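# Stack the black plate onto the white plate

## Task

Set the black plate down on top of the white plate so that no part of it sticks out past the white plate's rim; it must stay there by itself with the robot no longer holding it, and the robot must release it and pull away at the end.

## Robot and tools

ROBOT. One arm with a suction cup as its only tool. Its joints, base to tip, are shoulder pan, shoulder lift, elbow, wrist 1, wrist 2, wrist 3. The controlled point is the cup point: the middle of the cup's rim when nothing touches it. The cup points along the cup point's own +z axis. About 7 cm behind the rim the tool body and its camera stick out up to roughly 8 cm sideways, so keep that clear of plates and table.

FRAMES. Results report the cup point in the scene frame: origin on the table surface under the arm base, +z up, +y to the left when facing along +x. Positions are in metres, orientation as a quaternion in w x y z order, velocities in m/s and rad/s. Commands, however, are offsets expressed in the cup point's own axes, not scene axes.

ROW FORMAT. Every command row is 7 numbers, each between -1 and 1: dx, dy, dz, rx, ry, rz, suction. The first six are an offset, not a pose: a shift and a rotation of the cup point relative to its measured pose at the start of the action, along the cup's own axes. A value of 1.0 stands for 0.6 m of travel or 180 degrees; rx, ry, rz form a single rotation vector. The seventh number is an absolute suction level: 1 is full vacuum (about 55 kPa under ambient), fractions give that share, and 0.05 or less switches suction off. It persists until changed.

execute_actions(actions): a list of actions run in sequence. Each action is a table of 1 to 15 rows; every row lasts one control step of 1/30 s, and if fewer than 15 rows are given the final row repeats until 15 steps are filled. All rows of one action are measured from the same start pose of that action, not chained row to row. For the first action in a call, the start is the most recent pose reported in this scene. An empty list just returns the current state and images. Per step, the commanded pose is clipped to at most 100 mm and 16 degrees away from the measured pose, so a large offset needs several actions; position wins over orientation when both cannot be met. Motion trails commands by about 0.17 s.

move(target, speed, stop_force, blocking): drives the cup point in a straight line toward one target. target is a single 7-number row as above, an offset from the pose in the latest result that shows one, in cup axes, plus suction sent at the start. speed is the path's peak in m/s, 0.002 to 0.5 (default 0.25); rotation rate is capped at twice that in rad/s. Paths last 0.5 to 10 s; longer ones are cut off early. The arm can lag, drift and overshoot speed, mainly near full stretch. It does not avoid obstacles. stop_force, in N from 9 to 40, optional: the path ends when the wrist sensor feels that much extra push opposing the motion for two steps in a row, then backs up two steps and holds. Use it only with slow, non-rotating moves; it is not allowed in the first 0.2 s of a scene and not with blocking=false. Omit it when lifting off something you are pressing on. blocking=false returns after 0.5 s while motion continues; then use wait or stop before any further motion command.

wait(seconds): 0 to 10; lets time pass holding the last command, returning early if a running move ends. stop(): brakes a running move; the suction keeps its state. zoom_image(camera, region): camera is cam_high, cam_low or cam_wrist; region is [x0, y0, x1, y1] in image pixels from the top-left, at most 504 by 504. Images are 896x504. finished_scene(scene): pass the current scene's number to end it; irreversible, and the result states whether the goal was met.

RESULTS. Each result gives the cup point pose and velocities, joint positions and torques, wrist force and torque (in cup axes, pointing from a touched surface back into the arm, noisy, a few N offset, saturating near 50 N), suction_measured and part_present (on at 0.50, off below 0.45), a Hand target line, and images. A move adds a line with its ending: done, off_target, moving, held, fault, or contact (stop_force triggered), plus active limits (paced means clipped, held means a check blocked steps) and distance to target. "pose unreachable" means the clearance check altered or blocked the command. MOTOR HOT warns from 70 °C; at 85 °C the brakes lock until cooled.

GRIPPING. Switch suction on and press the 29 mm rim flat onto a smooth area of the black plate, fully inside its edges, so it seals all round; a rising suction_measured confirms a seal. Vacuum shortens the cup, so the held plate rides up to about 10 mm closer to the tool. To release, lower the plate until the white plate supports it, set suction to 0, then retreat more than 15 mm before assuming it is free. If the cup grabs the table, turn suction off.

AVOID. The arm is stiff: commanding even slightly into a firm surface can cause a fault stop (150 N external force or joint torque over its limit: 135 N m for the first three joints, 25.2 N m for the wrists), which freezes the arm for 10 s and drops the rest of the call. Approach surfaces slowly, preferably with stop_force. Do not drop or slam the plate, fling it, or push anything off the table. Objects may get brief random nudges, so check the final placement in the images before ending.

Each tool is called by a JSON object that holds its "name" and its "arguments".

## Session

{"name": "execute_actions", "arguments": {"actions": []}}

Scene clock: 0.00 s.
end_effector_position=(+0.4308, +0.0146, +0.2756) suction_measured=0.00 part_present=0 end_effector_quat_wxyz=(-0.004, -0.014, +1.000, -0.006) end_effector_velocity=(+0.000, -0.000, +0.000) end_effector_angular_velocity=(+0.001, -0.001, -0.001)
Joint positions: [-0.316 -1.721  2.042 -1.891 -1.571 -0.316]
Joint velocities: [-0.001 -0.    -0.     0.     0.001 -0.   ]
Joint torques (N m, as the arm reports them, + toward a larger angle): no reading
Wrist force (N, on the end effector, along its own x y z axes, offset not removed): no reading
Wrist torque (N m, same axes, about the end effector's origin, offset not removed): no reading
Hand target: +0.431, +0.015, +0.276; -0.004, -0.014, +1.000, -0.006
camera_calibration (this result's frames):
cam_wrist: T_world_to_cam=[[0.00967327, -0.999889, 0.0113049, 0.0236925], [-0.945012, -0.00544539, 0.326989, 0.33365], [-0.326891, -0.0138463, -0.94496, 0.499128], [0, 0, 0, 1]] pos_world=[0.478235, 0.0324178, 0.362288]

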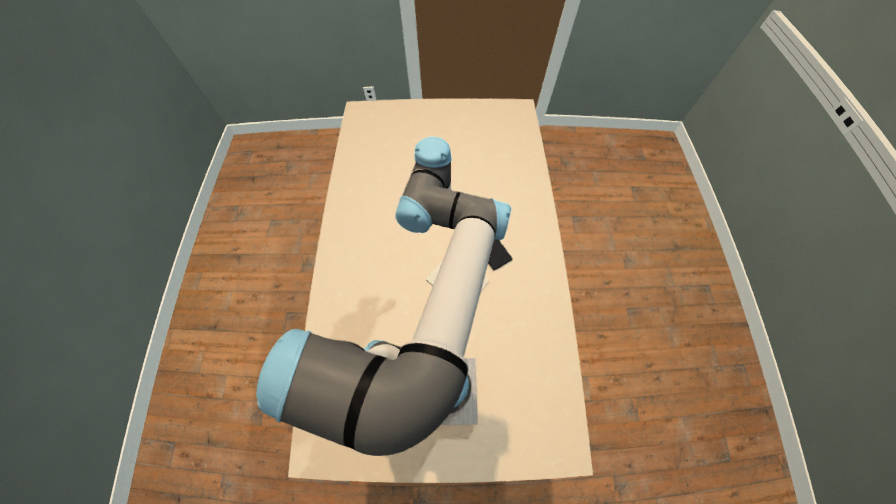

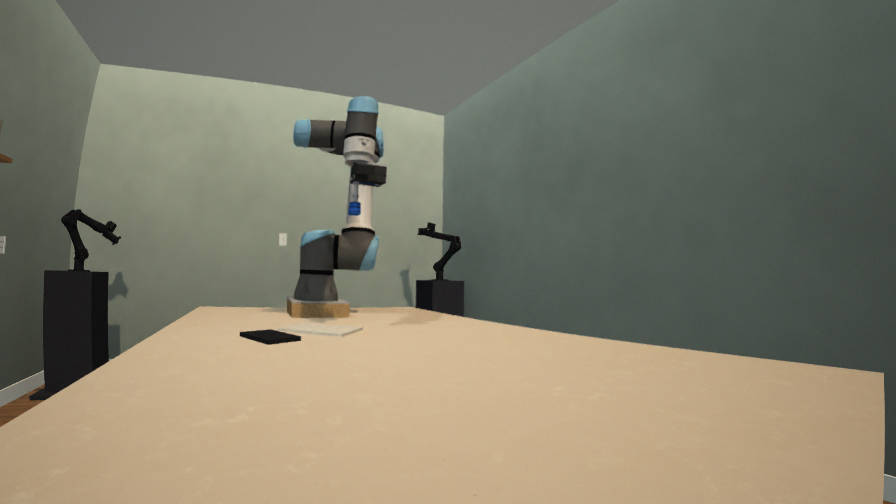

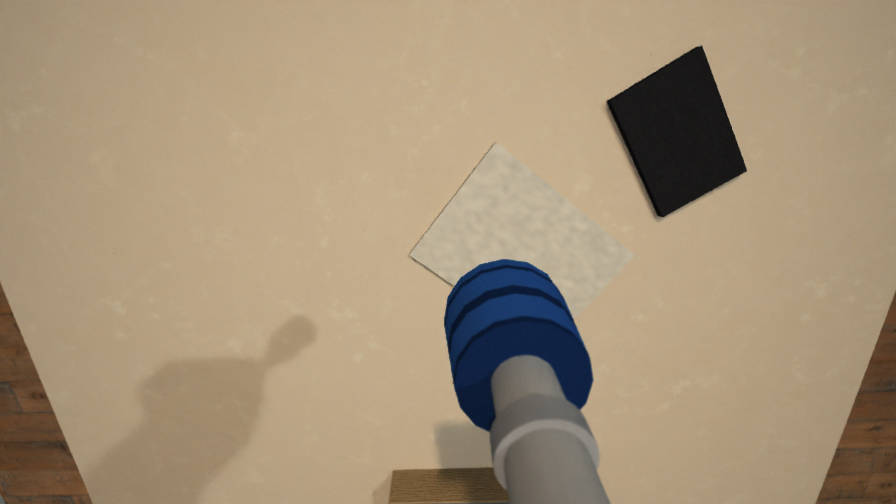

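{"name": "move", "arguments": {"target": [-0.048,-0.305,0.42,0,0,0,0], "speed": 0.3}}

{"name": "move", "arguments": {"target": [0,0,0.03,0,0,0,1], "speed": 0.03, "stop_force": 12}}

Scene clock: 7.83 s.
end_effector_position=(+0.4624, -0.1701, +0.0257) suction_measured=0.00 part_present=0 end_effector_quat_wxyz=(-0.004, -0.014, +1.000, -0.006) end_effector_velocity=(+0.001, -0.001, -0.002) end_effector_angular_velocity=(+0.001, +0.000, -0.000)
Joint positions: [-0.654 -1.134  2.184 -2.621 -1.571 -0.654]
Joint velocities: [-0.001  0.007 -0.002 -0.004  0.001 -0.001]
Joint torques (N m, as the arm reports them, + toward a larger angle): [-12.21 -25.41 -21.29  -3.99   1.65  -2.7 ]
Wrist force (N, on the end effector, along its own x y z axes, offset not removed): [1.1 -0.7 0.9]
Wrist torque (N m, same axes, about the end effector's origin, offset not removed): [-0.07 -0.16 0.00]
Hand target: +0.462, -0.170, +0.025; -0.004, -0.014, +1.000, -0.006
Off the commanded pose: 0.001 m, 0 deg.
move: done
camera_calibration (this result's frames):
cam_wrist: T_world_to_cam=[[0.00966699, -0.999891, 0.0111433, -0.158424], [-0.944952, -0.00548974, 0.327164, 0.444205], [-0.327067, -0.0136926, -0.944902, 0.270794], [0, 0, 0, 1]] pos_world=[0.509852, -0.15226, 0.112311]

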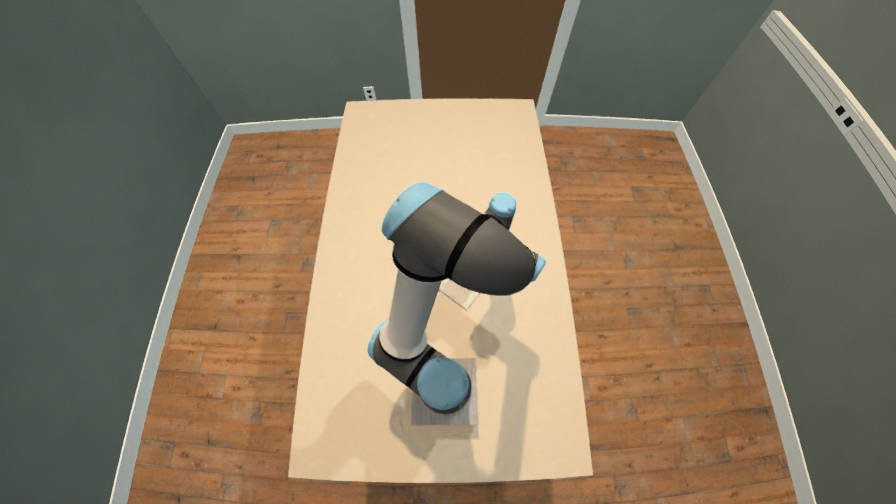

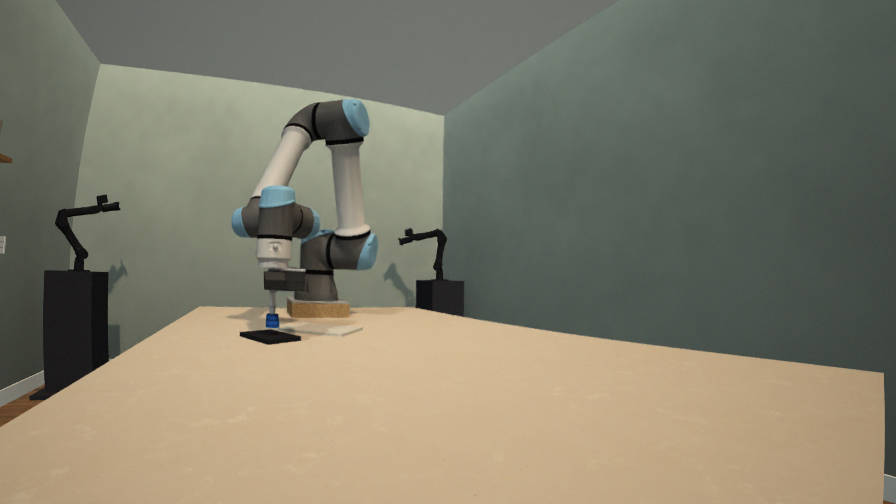

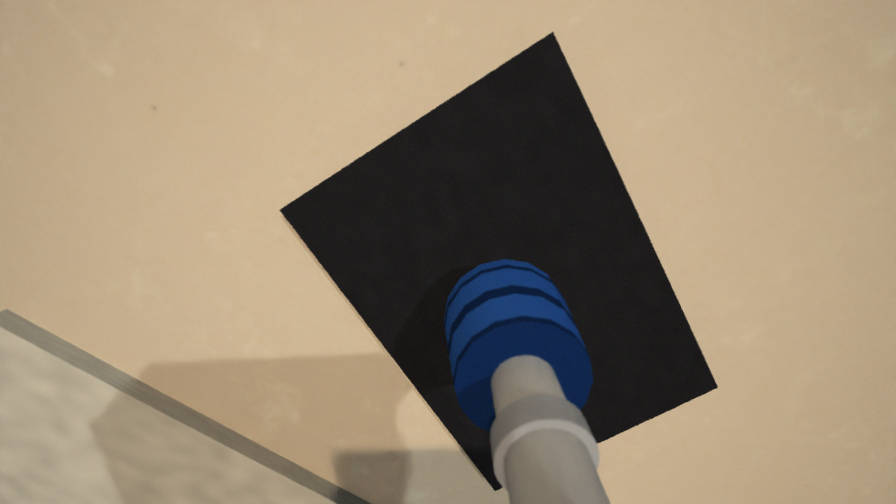

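Scene clock: 8.77 s.
end_effector_position=(+0.4622, -0.1703, +0.0080) suction_measured=0.28 part_present=0 end_effector_quat_wxyz=(-0.004, -0.014, +1.000, -0.006) end_effector_velocity=(-0.000, -0.000, -0.003) end_effector_angular_velocity=(+0.000, -0.000, -0.001)
Joint positions: [-0.654 -1.089  2.189 -2.671 -1.571 -0.654]
Joint velocities: [-0.001  0.007  0.001 -0.007  0.    -0.   ]
Joint torques (N m, as the arm reports them, + toward a larger angle): [ -8.4  -26.1   -1.95  -4.43   1.42  -1.53]
Wrist force (N, on the end effector, along its own x y z axes, offset not removed): [1.5 -1.3 1.7]
Wrist torque (N m, same axes, about the end effector's origin, offset not removed): [-0.19 -0.19 0.05]
Hand target: +0.462, -0.170, +0.008; -0.004, -0.014, +1.000, -0.006
Off the commanded pose: 0.000 m, 0 deg.
move: done
camera_calibration (this result's frames):
cam_wrist: T_world_to_cam=[[0.00967043, -0.999891, 0.0111215, -0.158417], [-0.944944, -0.00549982, 0.327185, 0.449824], [-0.327088, -0.0136732, -0.944895, 0.254042], [0, 0, 0, 1]] pos_world=[0.509685, -0.152452, 0.0946291]

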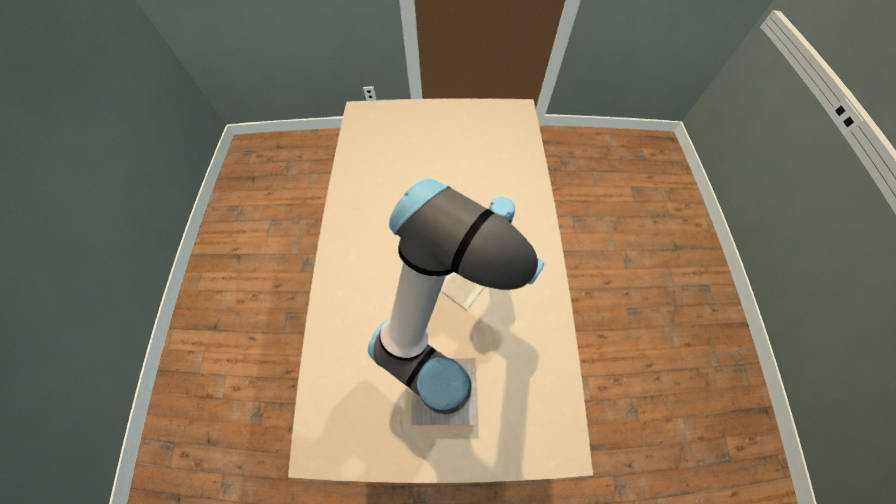

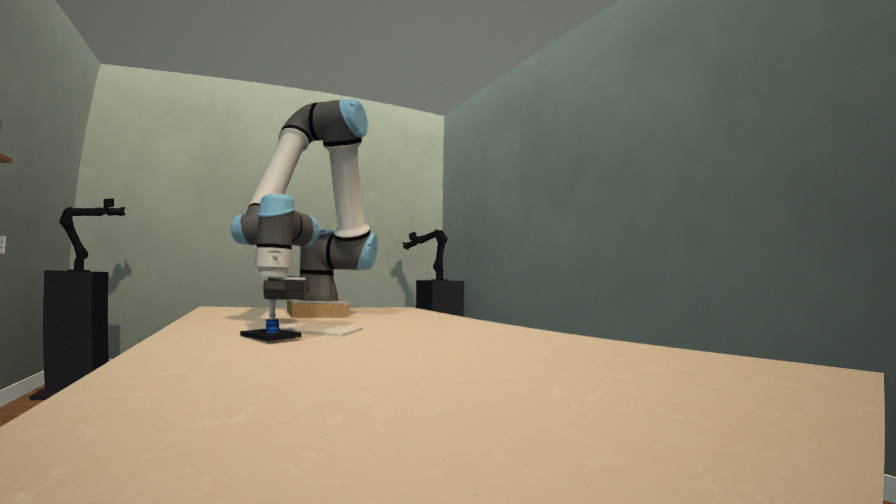

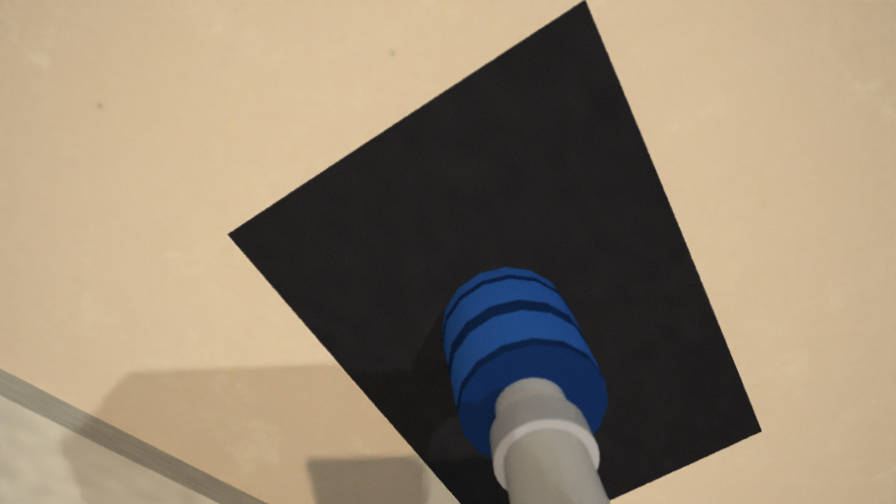

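{"name": "move", "arguments": {"target": [0,0,-0.03,0,0,0,1], "speed": 0.1}}

{"name": "move", "arguments": {"target": [0.177,0.218,0.017,0,0,-0.12,1]}}

{"name": "move", "arguments": {"target": [0,0,0.022,0,0,0,1], "speed": 0.006, "stop_force": 10}}

Scene clock: 12.53 s.
end_effector_position=(+0.4624, -0.1701, +0.0257) suction_measured=1.00 part_present=1 end_effector_quat_wxyz=(-0.004, -0.014, +1.000, -0.006) end_effector_velocity=(+0.000, +0.000, +0.002) end_effector_angular_velocity=(-0.000, +0.000, +0.001)
Joint positions: [-0.654 -1.134  2.185 -2.621 -1.571 -0.654]
Joint velocities: [ 0.001 -0.005 -0.001  0.007 -0.    -0.   ]
Joint torques (N m, as the arm reports them, + toward a larger angle): [  4.3  -39.89 -21.73  -0.19   0.96   1.46]
Wrist force (N, on the end effector, along its own x y z axes, offset not removed): [2.9 -1.8 3.0]
Wrist torque (N m, same axes, about the end effector's origin, offset not removed): [-0.09 -0.27 0.25]
Hand target: +0.462, -0.170, +0.026; -0.004, -0.014, +1.000, -0.006
Off the commanded pose: 0.000 m, 0 deg.
move: done
camera_calibration (this result's frames):
cam_wrist: T_world_to_cam=[[0.00963283, -0.999892, 0.0111369, -0.158414], [-0.944951, -0.00545956, 0.327165, 0.444184], [-0.327069, -0.0136753, -0.944902, 0.27084], [0, 0, 0, 1]] pos_world=[0.509841, -0.152268, 0.11236]

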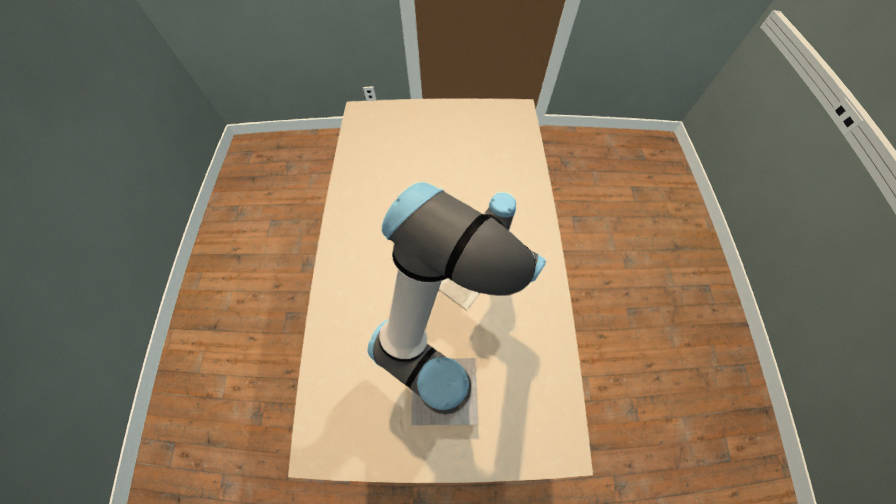

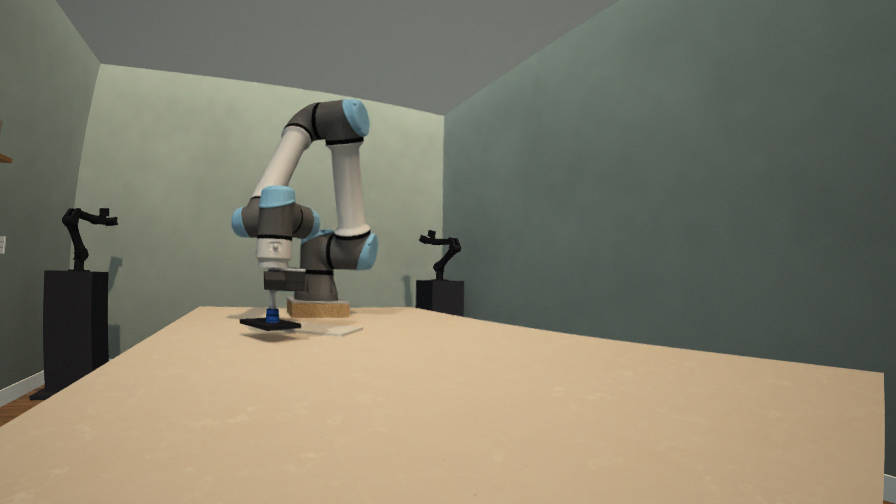

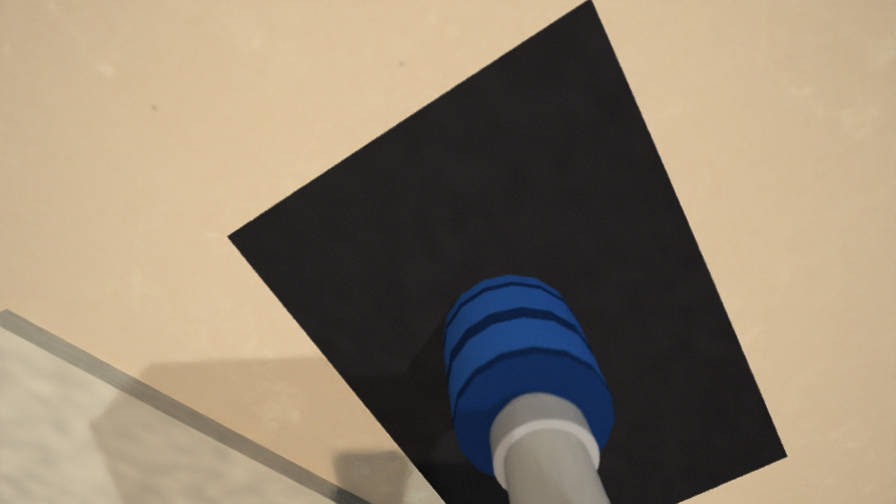

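Scene clock: 13.93 s.
end_effector_position=(+0.3526, -0.0427, +0.0151) suction_measured=0.99 part_present=1 end_effector_quat_wxyz=(-0.005, -0.201, +0.980, -0.005) end_effector_velocity=(-0.002, +0.002, +0.000) end_effector_angular_velocity=(+0.000, -0.000, +0.005)
Joint positions: [-0.532 -1.299  2.57  -2.841 -1.571 -0.908]
Joint velocities: [ 0.003 -0.003  0.005 -0.002  0.    -0.002]
Joint torques (N m, as the arm reports them, + toward a larger angle): [ 10.82 -28.94   0.29  -4.31   1.62  -2.72]
Wrist force (N, on the end effector, along its own x y z axes, offset not removed): [2.8 -1.8 3.3]
Wrist torque (N m, same axes, about the end effector's origin, offset not removed): [-0.17 -0.33 0.07]
Hand target: +0.352, -0.042, +0.015; -0.005, -0.201, +0.979, -0.005
Off the commanded pose: 0.000 m, 0 deg.
move: done
camera_calibration (this result's frames):
cam_wrist: T_world_to_cam=[[0.37659, -0.926351, 0.00737928, -0.15604], [-0.875157, -0.353144, 0.330742, 0.305087], [-0.303777, -0.131012, -0.943692, 0.213388], [0, 0, 0, 1]] pos_world=[0.390585, -0.00885196, 0.101619]

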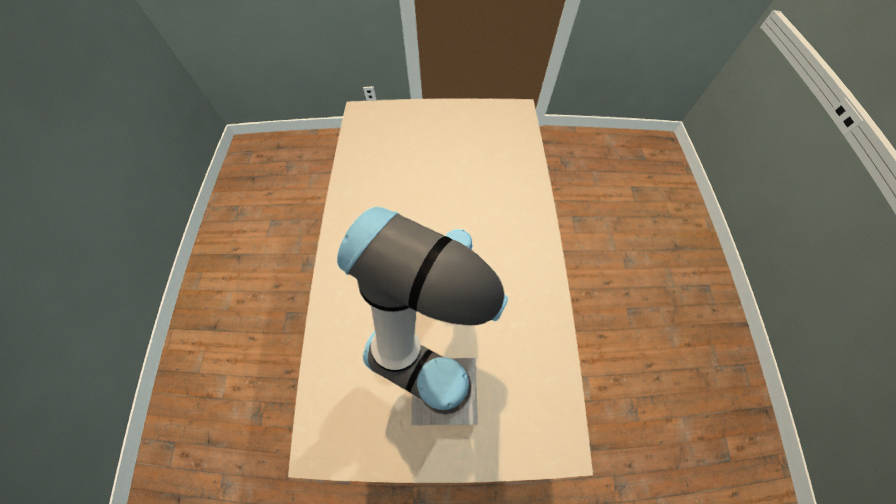

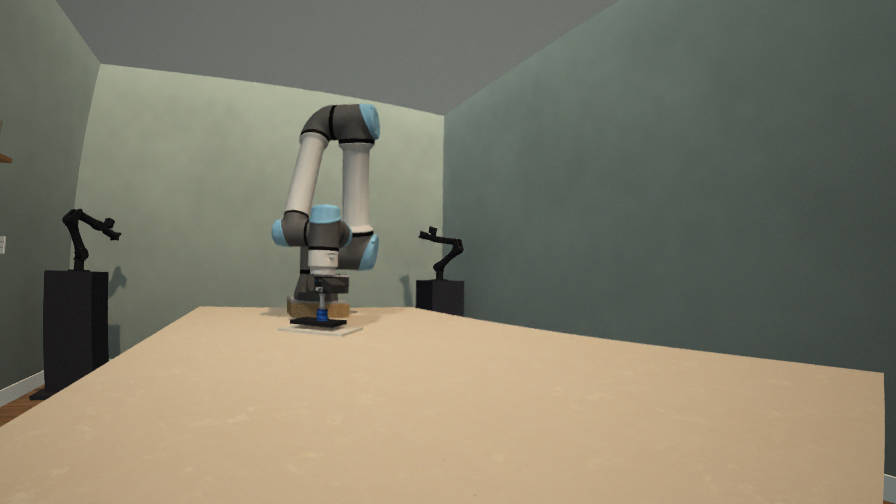

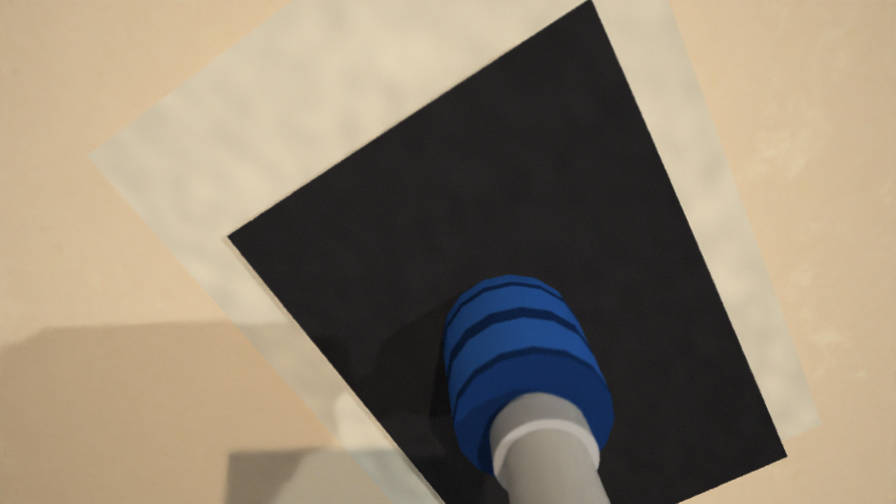

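Scene clock: 16.03 s.
end_effector_position=(+0.3525, -0.0428, +0.0049) suction_measured=0.96 part_present=1 end_effector_quat_wxyz=(-0.005, -0.201, +0.980, -0.005) end_effector_velocity=(-0.002, +0.000, +0.001) end_effector_angular_velocity=(+0.002, +0.004, -0.002)
Joint positions: [-0.532 -1.257  2.574 -2.887 -1.571 -0.908]
Joint velocities: [-0.002 -0.006  0.002  0.008  0.     0.   ]
Joint torques (N m, as the arm reports them, + toward a larger angle): [ -6.43 -24.17   0.7    2.4    0.98   2.19]
Wrist force (N, on the end effector, along its own x y z axes, offset not removed): [2.0 -1.7 -20.1]
Wrist torque (N m, same axes, about the end effector's origin, offset not removed): [-0.15 -0.51 0.09]
Hand target: +0.352, -0.043, +0.005; -0.005, -0.201, +0.980, -0.005
Off the commanded pose: 0.003 m, 0 deg.
move: contact
camera_calibration (this result's frames):
cam_wrist: T_world_to_cam=[[0.37665, -0.926327, 0.00729091, -0.156002], [-0.875104, -0.353218, 0.330801, 0.308311], [-0.303855, -0.130976, -0.943672, 0.203746], [0, 0, 0, 1]] pos_world=[0.390471, -0.00892167, 0.0914177]

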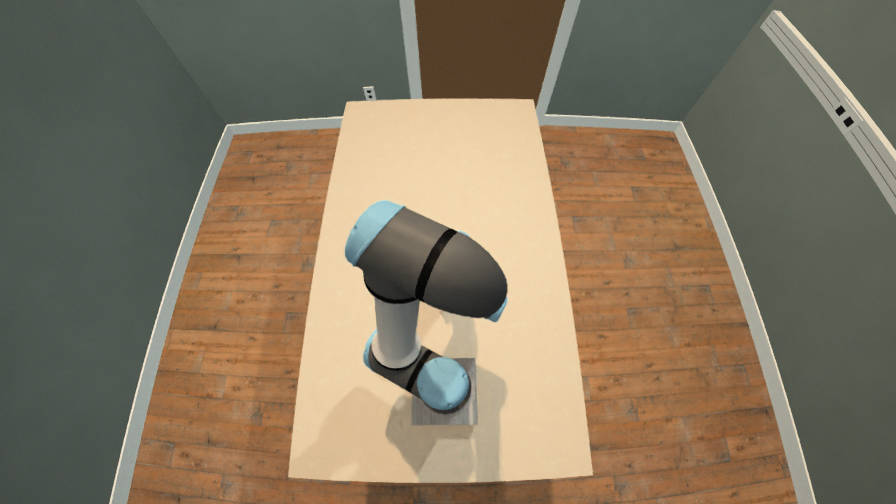

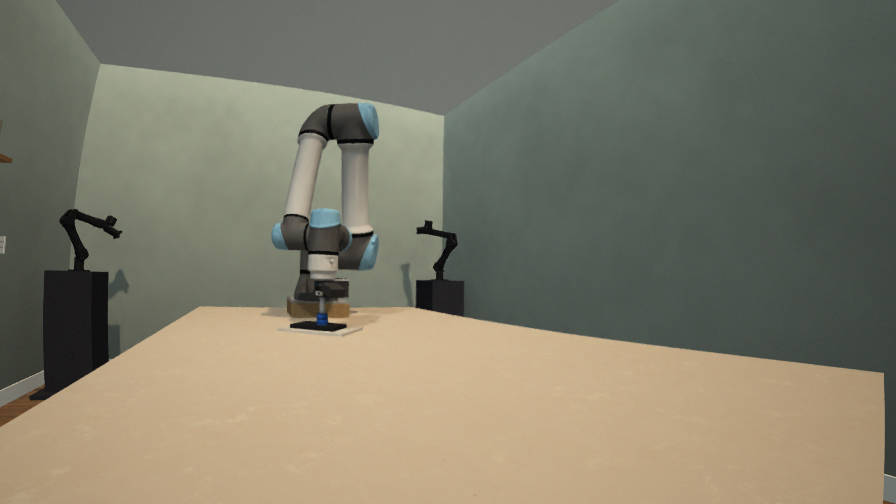

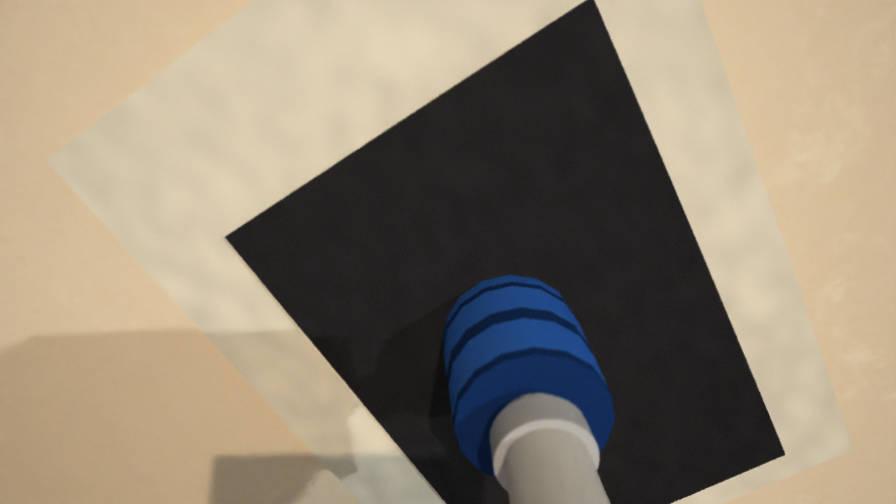

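{"name": "execute_actions", "arguments": {"actions": [[[0,0,-0.001,0,0,0,0]]]}}

{"name": "move", "arguments": {"target": [0,0,-0.25,0,0,0,0]}}

Scene clock: 18.47 s.
end_effector_position=(+0.3525, -0.0427, +0.0055) suction_measured=0.00 part_present=0 end_effector_quat_wxyz=(-0.005, -0.201, +0.980, -0.005) end_effector_velocity=(+0.001, -0.000, +0.001) end_effector_angular_velocity=(-0.001, -0.001, -0.000)
Joint positions: [-0.532 -1.259  2.573 -2.885 -1.571 -0.908]
Joint velocities: [-0.    -0.001 -0.001  0.001  0.    -0.   ]
Joint torques (N m, as the arm reports them, + toward a larger angle): [ -6.31 -27.34 -14.64   0.71   1.01   2.09]
Wrist force (N, on the end effector, along its own x y z axes, offset not removed): [0.0 -0.6 -6.9]
Wrist torque (N m, same axes, about the end effector's origin, offset not removed): [-0.02 -0.10 0.12]
Hand target: +0.352, -0.043, +0.005; -0.005, -0.201, +0.980, -0.005
Off the commanded pose: 0.000 m, 0 deg.
camera_calibration (this result's frames):
cam_wrist: T_world_to_cam=[[0.376649, -0.926327, 0.00729002, -0.156002], [-0.875104, -0.353218, 0.330802, 0.308122], [-0.303856, -0.130976, -0.943672, 0.204306], [0, 0, 0, 1]] pos_world=[0.390476, -0.00891513, 0.0920085]

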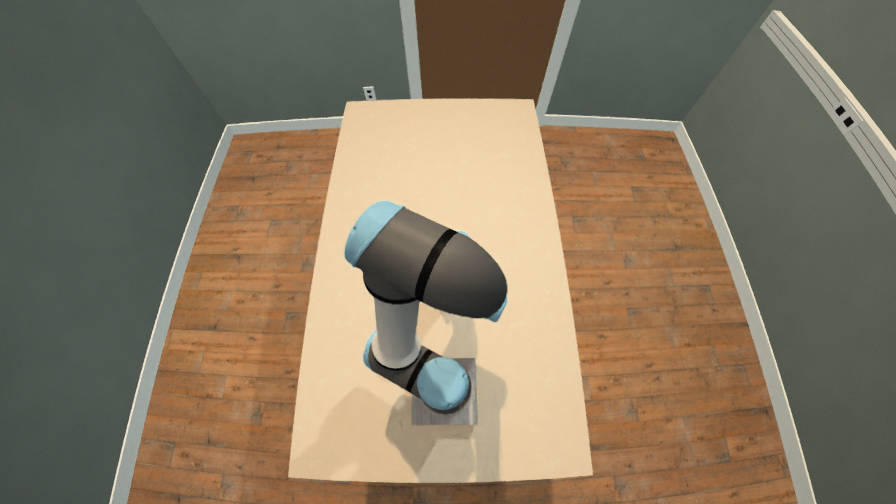

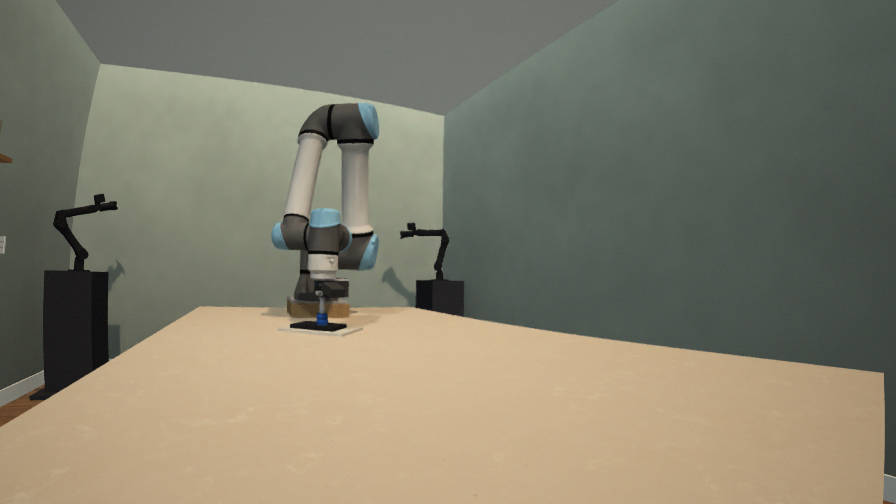

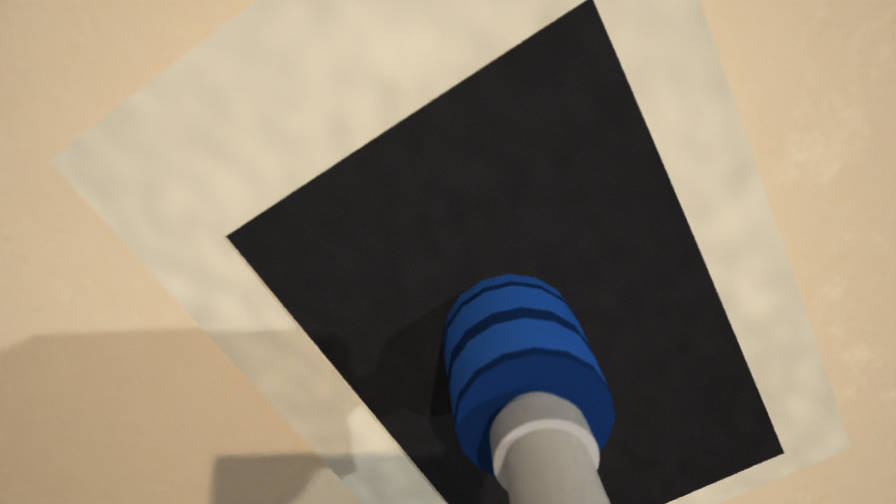

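Scene clock: 19.77 s.
end_effector_position=(+0.3539, -0.0412, +0.1551) suction_measured=0.00 part_present=0 end_effector_quat_wxyz=(-0.005, -0.201, +0.980, -0.005) end_effector_velocity=(-0.000, -0.000, +0.002) end_effector_angular_velocity=(+0.002, +0.003, -0.000)
Joint positions: [-0.532 -1.755  2.423 -2.239 -1.571 -0.908]
Joint velocities: [-0.001 -0.005 -0.004  0.012  0.    -0.001]
Joint torques (N m, as the arm reports them, + toward a larger angle): [ -9.66 -19.12 -27.15  -0.08   1.74  -2.72]
Wrist force (N, on the end effector, along its own x y z axes, offset not removed): [2.5 -1.4 0.9]
Wrist torque (N m, same axes, about the end effector's origin, offset not removed): [-0.11 -0.28 0.14]
Hand target: +0.354, -0.041, +0.155; -0.005, -0.201, +0.980, -0.005
Off the commanded pose: 0.000 m, 0 deg.
move: done
camera_calibration (this result's frames):
cam_wrist: T_world_to_cam=[[0.376686, -0.92631, 0.00758478, -0.156229], [-0.87518, -0.353186, 0.330634, 0.260477], [-0.30359, -0.131183, -0.943729, 0.346094], [0, 0, 0, 1]] pos_world=[0.391884, -0.00731755, 0.241682]

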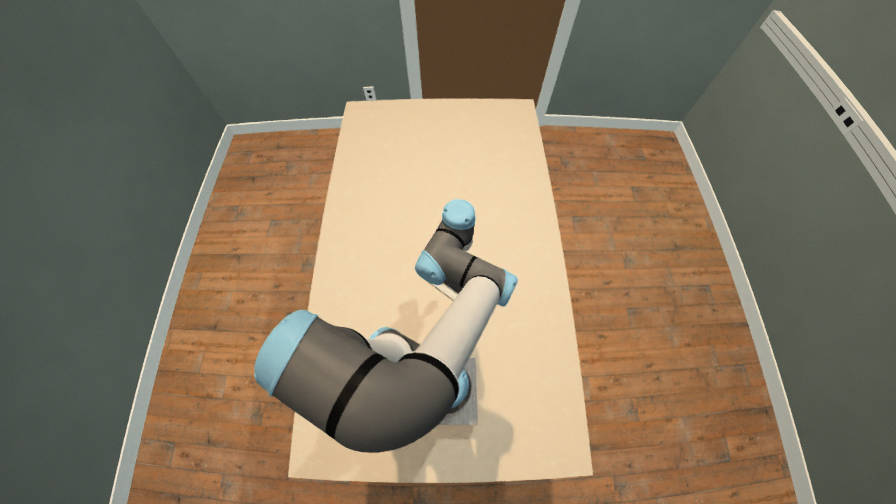

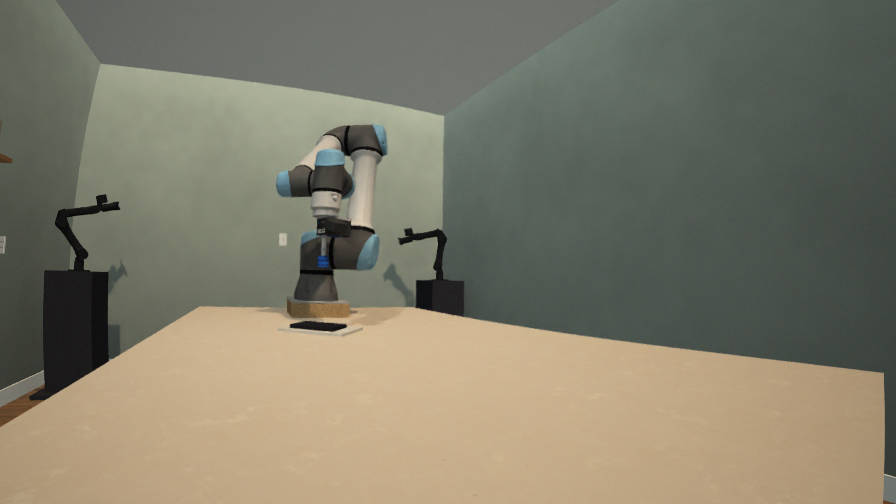

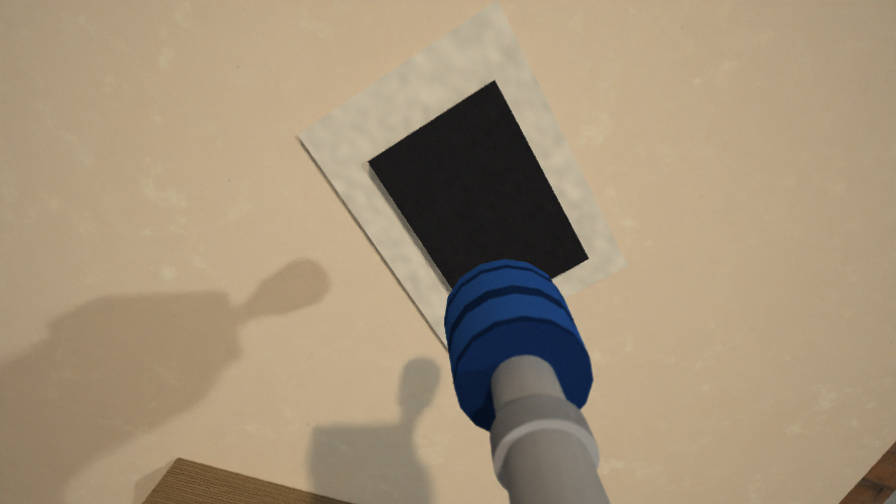

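{"name": "finished_scene", "arguments": {"scene": 2}}

The scene is finished: the task was done.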